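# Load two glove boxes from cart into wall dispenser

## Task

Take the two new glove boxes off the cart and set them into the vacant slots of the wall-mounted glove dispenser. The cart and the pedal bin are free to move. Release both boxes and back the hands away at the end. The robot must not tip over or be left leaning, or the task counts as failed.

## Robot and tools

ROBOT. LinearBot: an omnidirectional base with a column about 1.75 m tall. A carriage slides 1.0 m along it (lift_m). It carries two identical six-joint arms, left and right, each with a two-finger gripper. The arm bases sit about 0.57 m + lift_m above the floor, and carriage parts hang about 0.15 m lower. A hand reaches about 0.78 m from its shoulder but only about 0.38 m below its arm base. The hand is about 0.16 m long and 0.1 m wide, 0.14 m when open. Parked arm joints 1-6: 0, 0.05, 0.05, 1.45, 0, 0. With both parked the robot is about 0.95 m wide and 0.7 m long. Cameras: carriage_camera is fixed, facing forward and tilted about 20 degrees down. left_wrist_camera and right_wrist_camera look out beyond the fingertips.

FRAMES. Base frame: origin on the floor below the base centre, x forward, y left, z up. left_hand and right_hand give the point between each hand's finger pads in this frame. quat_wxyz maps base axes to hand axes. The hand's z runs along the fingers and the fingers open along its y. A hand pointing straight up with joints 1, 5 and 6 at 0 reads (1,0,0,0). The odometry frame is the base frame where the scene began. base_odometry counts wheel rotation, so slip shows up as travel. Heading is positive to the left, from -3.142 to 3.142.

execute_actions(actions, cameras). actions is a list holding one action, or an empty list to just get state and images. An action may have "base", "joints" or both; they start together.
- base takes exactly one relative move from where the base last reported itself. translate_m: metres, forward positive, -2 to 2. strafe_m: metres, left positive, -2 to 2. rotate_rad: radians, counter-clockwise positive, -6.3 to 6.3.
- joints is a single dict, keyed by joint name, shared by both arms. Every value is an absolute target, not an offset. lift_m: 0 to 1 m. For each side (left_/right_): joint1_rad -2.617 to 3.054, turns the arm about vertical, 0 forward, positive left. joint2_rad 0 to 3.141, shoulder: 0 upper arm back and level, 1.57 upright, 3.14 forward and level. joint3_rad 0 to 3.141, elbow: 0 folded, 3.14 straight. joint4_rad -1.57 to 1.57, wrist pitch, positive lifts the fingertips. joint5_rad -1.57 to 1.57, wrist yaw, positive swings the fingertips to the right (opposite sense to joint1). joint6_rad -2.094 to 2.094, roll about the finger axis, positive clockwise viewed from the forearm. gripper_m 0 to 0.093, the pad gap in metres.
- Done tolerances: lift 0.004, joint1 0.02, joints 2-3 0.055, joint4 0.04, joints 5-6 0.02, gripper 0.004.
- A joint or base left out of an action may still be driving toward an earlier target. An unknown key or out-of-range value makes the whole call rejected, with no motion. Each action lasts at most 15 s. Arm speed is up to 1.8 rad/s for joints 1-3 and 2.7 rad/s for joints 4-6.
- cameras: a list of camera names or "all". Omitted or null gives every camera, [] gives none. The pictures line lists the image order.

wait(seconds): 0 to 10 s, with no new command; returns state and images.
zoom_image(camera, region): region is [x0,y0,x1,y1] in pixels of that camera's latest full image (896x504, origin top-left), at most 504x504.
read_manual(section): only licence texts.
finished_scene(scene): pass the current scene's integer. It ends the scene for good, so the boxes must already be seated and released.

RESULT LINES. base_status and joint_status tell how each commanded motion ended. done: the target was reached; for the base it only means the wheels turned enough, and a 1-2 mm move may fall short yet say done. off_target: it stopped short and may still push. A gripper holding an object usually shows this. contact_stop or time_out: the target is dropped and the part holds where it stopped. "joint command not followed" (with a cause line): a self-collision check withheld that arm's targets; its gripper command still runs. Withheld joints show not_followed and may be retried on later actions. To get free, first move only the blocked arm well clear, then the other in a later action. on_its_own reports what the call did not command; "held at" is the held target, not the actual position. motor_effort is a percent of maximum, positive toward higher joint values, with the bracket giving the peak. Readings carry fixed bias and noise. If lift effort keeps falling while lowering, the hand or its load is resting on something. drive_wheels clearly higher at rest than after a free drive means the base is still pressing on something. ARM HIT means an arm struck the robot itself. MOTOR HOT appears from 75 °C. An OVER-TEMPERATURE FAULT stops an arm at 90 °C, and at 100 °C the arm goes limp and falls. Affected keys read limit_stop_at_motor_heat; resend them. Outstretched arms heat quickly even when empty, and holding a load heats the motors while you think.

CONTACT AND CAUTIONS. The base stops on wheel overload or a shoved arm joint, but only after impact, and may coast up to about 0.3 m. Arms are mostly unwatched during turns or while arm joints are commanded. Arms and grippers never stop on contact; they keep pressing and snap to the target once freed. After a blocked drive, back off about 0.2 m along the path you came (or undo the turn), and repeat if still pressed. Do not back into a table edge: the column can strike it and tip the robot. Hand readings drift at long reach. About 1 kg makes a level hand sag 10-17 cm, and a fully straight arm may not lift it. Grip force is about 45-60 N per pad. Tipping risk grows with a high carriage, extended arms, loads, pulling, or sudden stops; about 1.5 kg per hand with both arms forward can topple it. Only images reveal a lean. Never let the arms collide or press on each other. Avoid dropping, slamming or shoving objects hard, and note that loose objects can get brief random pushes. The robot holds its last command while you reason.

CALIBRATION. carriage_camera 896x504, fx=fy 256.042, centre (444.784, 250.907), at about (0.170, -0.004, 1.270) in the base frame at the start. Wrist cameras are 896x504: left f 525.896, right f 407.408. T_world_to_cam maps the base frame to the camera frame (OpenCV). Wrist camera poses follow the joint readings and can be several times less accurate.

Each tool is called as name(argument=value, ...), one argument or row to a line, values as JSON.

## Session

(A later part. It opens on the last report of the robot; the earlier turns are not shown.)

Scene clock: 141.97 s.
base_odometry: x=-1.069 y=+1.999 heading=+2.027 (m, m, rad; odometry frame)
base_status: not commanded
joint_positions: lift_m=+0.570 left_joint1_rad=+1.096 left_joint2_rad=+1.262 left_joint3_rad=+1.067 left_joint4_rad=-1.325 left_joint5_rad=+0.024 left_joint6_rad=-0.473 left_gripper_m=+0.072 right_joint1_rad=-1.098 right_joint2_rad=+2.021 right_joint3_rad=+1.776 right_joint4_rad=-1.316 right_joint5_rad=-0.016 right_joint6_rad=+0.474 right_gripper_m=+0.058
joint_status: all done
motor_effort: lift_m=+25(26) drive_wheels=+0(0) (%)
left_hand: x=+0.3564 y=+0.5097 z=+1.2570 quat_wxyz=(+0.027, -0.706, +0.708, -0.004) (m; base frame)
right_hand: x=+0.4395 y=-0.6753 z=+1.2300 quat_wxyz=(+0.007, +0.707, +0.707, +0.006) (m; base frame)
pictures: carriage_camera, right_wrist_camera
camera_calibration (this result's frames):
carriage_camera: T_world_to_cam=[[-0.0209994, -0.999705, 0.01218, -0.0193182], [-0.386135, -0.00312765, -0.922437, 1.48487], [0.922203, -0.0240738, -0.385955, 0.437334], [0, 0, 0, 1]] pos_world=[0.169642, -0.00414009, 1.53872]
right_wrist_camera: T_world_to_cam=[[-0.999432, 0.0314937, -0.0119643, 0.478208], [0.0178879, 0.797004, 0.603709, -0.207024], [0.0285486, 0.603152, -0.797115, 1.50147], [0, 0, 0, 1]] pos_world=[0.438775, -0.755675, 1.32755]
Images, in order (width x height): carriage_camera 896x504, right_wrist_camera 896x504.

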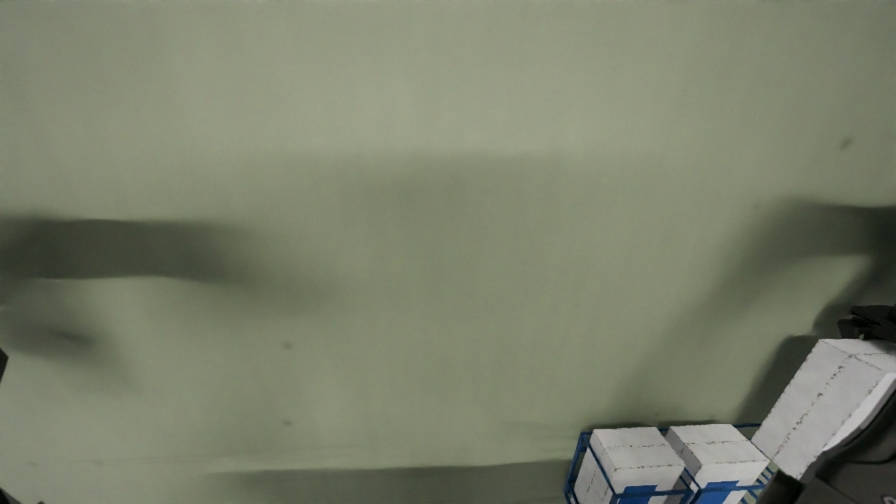

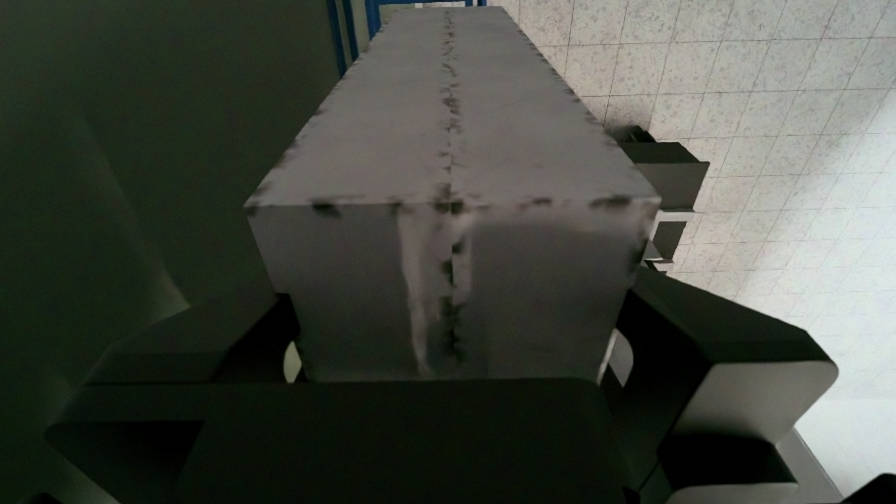

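execute_actions(
  actions=[
    {"base":{"translate_m":0.022},"joints":{"right_joint4_rad":-1.30}},
  ],
  cameras=["right_wrist_camera"],
)

execute_actions(
  actions=[
    {"joints":{"lift_m":0.505}},
  ],
  cameras=["right_wrist_camera","carriage_camera"],
)

Scene clock: 145.83 s.
base_odometry: x=-1.079 y=+2.019 heading=+2.027 (m, m, rad; odometry frame)
base_status: done
joint_positions: lift_m=+0.570 left_joint1_rad=+1.096 left_joint2_rad=+1.262 left_joint3_rad=+1.067 left_joint4_rad=-1.325 left_joint5_rad=+0.024 left_joint6_rad=-0.473 left_gripper_m=+0.072 right_joint1_rad=-1.120 right_joint2_rad=+2.021 right_joint3_rad=+1.776 right_joint4_rad=-1.309 right_joint5_rad=-0.020 right_joint6_rad=+0.474 right_gripper_m=+0.058
joint_status: all done
motor_effort: lift_m=+26(25) drive_wheels=+1(3) (%)
left_hand: x=+0.3564 y=+0.5097 z=+1.2570 quat_wxyz=(+0.027, -0.706, +0.708, -0.004) (m; base frame)
right_hand: x=+0.4332 y=-0.6805 z=+1.2301 quat_wxyz=(+0.011, +0.715, +0.699, +0.007) (m; base frame)
pictures: right_wrist_camera
camera_calibration (this result's frames):
right_wrist_camera: T_world_to_cam=[[-0.998383, 0.0534762, -0.019289, 0.495515], [0.0311897, 0.79894, 0.600601, -0.203457], [0.0475286, 0.599028, -0.799316, 1.49646], [0, 0, 0, 1]] pos_world=[0.429935, -0.760367, 1.3279]
Images, in order (width x height): right_wrist_camera 896x504.

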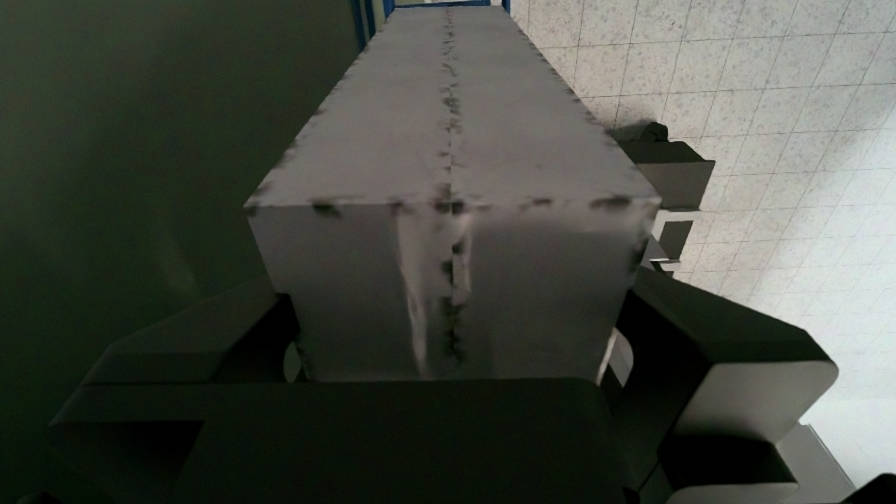

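Scene clock: 146.63 s.
base_odometry: x=-1.079 y=+2.019 heading=+2.027 (m, m, rad; odometry frame)
base_status: not commanded
joint_positions: lift_m=+0.505 left_joint1_rad=+1.096 left_joint2_rad=+1.262 left_joint3_rad=+1.064 left_joint4_rad=-1.325 left_joint5_rad=+0.022 left_joint6_rad=-0.473 left_gripper_m=+0.072 right_joint1_rad=-1.120 right_joint2_rad=+2.017 right_joint3_rad=+1.776 right_joint4_rad=-1.298 right_joint5_rad=-0.017 right_joint6_rad=+0.473 right_gripper_m=+0.058
joint_status: all done
motor_effort: lift_m=+25(25) drive_wheels=+1(1) (%)
left_hand: x=+0.3560 y=+0.5094 z=+1.1913 quat_wxyz=(+0.026, -0.706, +0.708, -0.003) (m; base frame)
right_hand: x=+0.4338 y=-0.6833 z=+1.1667 quat_wxyz=(+0.018, +0.715, +0.699, +0.003) (m; base frame)
pictures: carriage_camera, right_wrist_camera
camera_calibration (this result's frames):
carriage_camera: T_world_to_cam=[[-0.0209994, -0.999705, 0.01218, -0.0185266], [-0.386135, -0.00312765, -0.922437, 1.42492], [0.922203, -0.0240738, -0.385955, 0.41225], [0, 0, 0, 1]] pos_world=[0.169642, -0.00414009, 1.47373]
right_wrist_camera: T_world_to_cam=[[-0.998311, 0.0528318, -0.0241576, 0.500288], [0.0285303, 0.808122, 0.588324, -0.141377], [0.0506045, 0.586641, -0.808264, 1.44812], [0, 0, 0, 1]] pos_world=[0.430195, -0.76171, 1.26573]
Images, in order (width x height): carriage_camera 896x504, right_wrist_camera 896x504.

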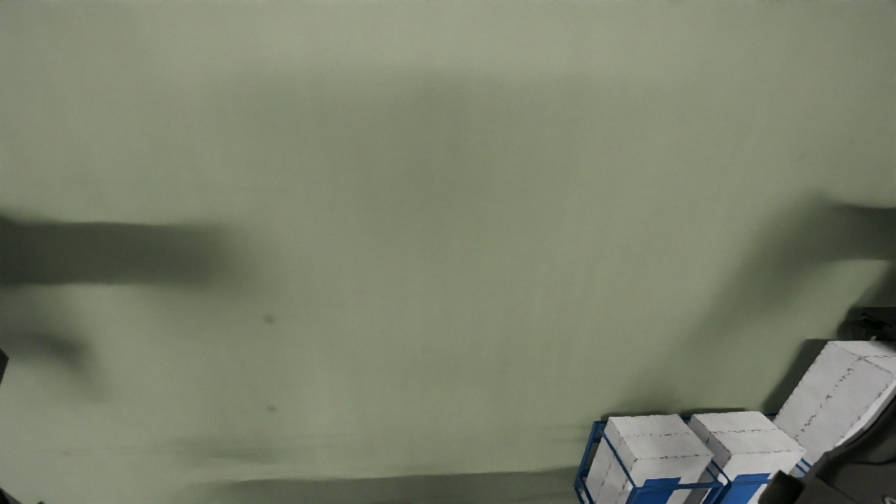

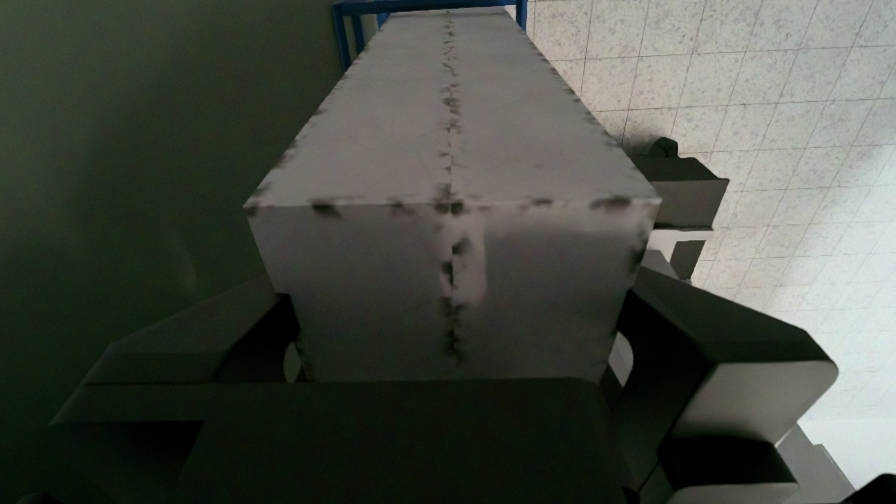

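execute_actions(
  actions=[
    {"joints":{"lift_m":0.345,"right_joint1_rad":-1.12}},
  ],
  cameras=["right_wrist_camera"],
)

execute_actions(
  actions=[
    {"joints":{"right_gripper_m":0.072}},
  ],
  cameras=[],
)

execute_actions(
  actions=[
    {"joints":{"lift_m":0.45}},
  ],
  cameras=[],
)

execute_actions(
  actions=[
    {"base":{"translate_m":-0.4}},
  ],
  cameras=["carriage_camera"],
)

Scene clock: 152.23 s.
base_odometry: x=-1.079 y=+2.019 heading=+2.027 (m, m, rad; odometry frame)
base_status: not commanded
joint_positions: lift_m=+0.345 left_joint1_rad=+1.096 left_joint2_rad=+1.262 left_joint3_rad=+1.064 left_joint4_rad=-1.324 left_joint5_rad=+0.022 left_joint6_rad=-0.473 left_gripper_m=+0.072 right_joint1_rad=-1.122 right_joint2_rad=+2.016 right_joint3_rad=+1.776 right_joint4_rad=-1.295 right_joint5_rad=-0.014 right_joint6_rad=+0.473 right_gripper_m=+0.058
joint_status: all done
motor_effort: lift_m=+26(26) drive_wheels=+2(2) (%)
left_hand: x=+0.3560 y=+0.5096 z=+1.0313 quat_wxyz=(+0.027, -0.706, +0.708, -0.003) (m; base frame)
right_hand: x=+0.4332 y=-0.6845 z=+1.0073 quat_wxyz=(+0.019, +0.715, +0.699, +0.001) (m; base frame)
pictures: right_wrist_camera
camera_calibration (this result's frames):
right_wrist_camera: T_world_to_cam=[[-0.998291, 0.0535751, -0.0233502, 0.495579], [0.0298911, 0.811393, 0.583737, -0.0403661], [0.0502199, 0.582041, -0.811607, 1.32034], [0, 0, 0, 1]] pos_world=[0.429631, -0.76229, 1.10673]
Images, in order (width x height): right_wrist_camera 896x504.

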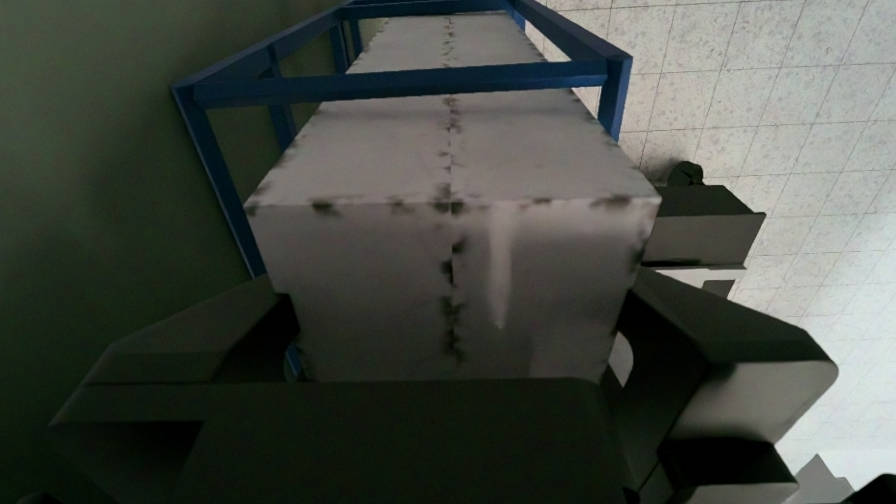

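Scene clock: 152.73 s.
base_odometry: x=-1.079 y=+2.019 heading=+2.027 (m, m, rad; odometry frame)
base_status: not commanded
joint_positions: lift_m=+0.345 left_joint1_rad=+1.096 left_joint2_rad=+1.262 left_joint3_rad=+1.064 left_joint4_rad=-1.324 left_joint5_rad=+0.022 left_joint6_rad=-0.473 left_gripper_m=+0.072 right_joint1_rad=-1.122 right_joint2_rad=+2.016 right_joint3_rad=+1.777 right_joint4_rad=-1.291 right_joint5_rad=-0.030 right_joint6_rad=+0.472 right_gripper_m=+0.072
joint_status: all done
motor_effort: lift_m=+26(25) drive_wheels=+2(2) (%)
left_hand: x=+0.3560 y=+0.5096 z=+1.0313 quat_wxyz=(+0.027, -0.706, +0.708, -0.003) (m; base frame)
right_hand: x=+0.4362 y=-0.6846 z=+1.0079 quat_wxyz=(+0.024, +0.715, +0.699, +0.007) (m; base frame)
pictures: none
No camera images: the call's "cameras" was empty. Leave "cameras" out to get every camera's image.

Scene clock: 153.70 s.
base_odometry: x=-1.079 y=+2.019 heading=+2.027 (m, m, rad; odometry frame)
base_status: not commanded
joint_positions: lift_m=+0.450 left_joint1_rad=+1.096 left_joint2_rad=+1.262 left_joint3_rad=+1.064 left_joint4_rad=-1.323 left_joint5_rad=+0.021 left_joint6_rad=-0.473 left_gripper_m=+0.072 right_joint1_rad=-1.122 right_joint2_rad=+2.005 right_joint3_rad=+1.787 right_joint4_rad=-1.295 right_joint5_rad=-0.025 right_joint6_rad=+0.472 right_gripper_m=+0.072
joint_status: all done
motor_effort: lift_m=+32(38) drive_wheels=+2(2) (%)
left_hand: x=+0.3561 y=+0.5098 z=+1.1358 quat_wxyz=(+0.027, -0.706, +0.708, -0.002) (m; base frame)
right_hand: x=+0.4360 y=-0.6861 z=+1.1186 quat_wxyz=(+0.031, +0.715, +0.699, +0.003) (m; base frame)
pictures: none
No camera images: the call's "cameras" was empty. Leave "cameras" out to get every camera's image.

Scene clock: 156.60 s.
base_odometry: x=-0.903 y=+1.660 heading=+2.027 (m, m, rad; odometry frame)
base_status: done
joint_positions: lift_m=+0.450 left_joint1_rad=+1.096 left_joint2_rad=+1.262 left_joint3_rad=+1.064 left_joint4_rad=-1.323 left_joint5_rad=+0.021 left_joint6_rad=-0.473 left_gripper_m=+0.072 right_joint1_rad=-1.121 right_joint2_rad=+2.005 right_joint3_rad=+1.787 right_joint4_rad=-1.295 right_joint5_rad=-0.025 right_joint6_rad=+0.472 right_gripper_m=+0.072
joint_status: not commanded
motor_effort: lift_m=+32(31) drive_wheels=+0(8) (%)
left_hand: x=+0.3561 y=+0.5098 z=+1.1358 quat_wxyz=(+0.027, -0.706, +0.708, -0.002) (m; base frame)
right_hand: x=+0.4362 y=-0.6861 z=+1.1186 quat_wxyz=(+0.031, +0.714, +0.699, +0.003) (m; base frame)
pictures: carriage_camera
camera_calibration (this result's frames):
carriage_camera: T_world_to_cam=[[-0.0209994, -0.999705, 0.01218, -0.0178503], [-0.386135, -0.00312765, -0.922437, 1.3737], [0.922203, -0.0240738, -0.385955, 0.390819], [0, 0, 0, 1]] pos_world=[0.169642, -0.00414009, 1.41821]
Images, in order (width x height): carriage_camera 896x504.

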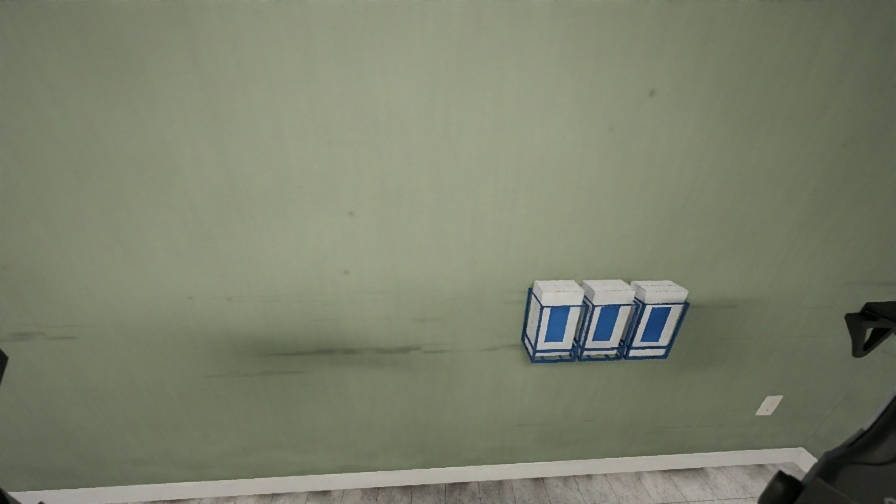

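finished_scene(
  scene=1,
)

The scene is finished: the task was done.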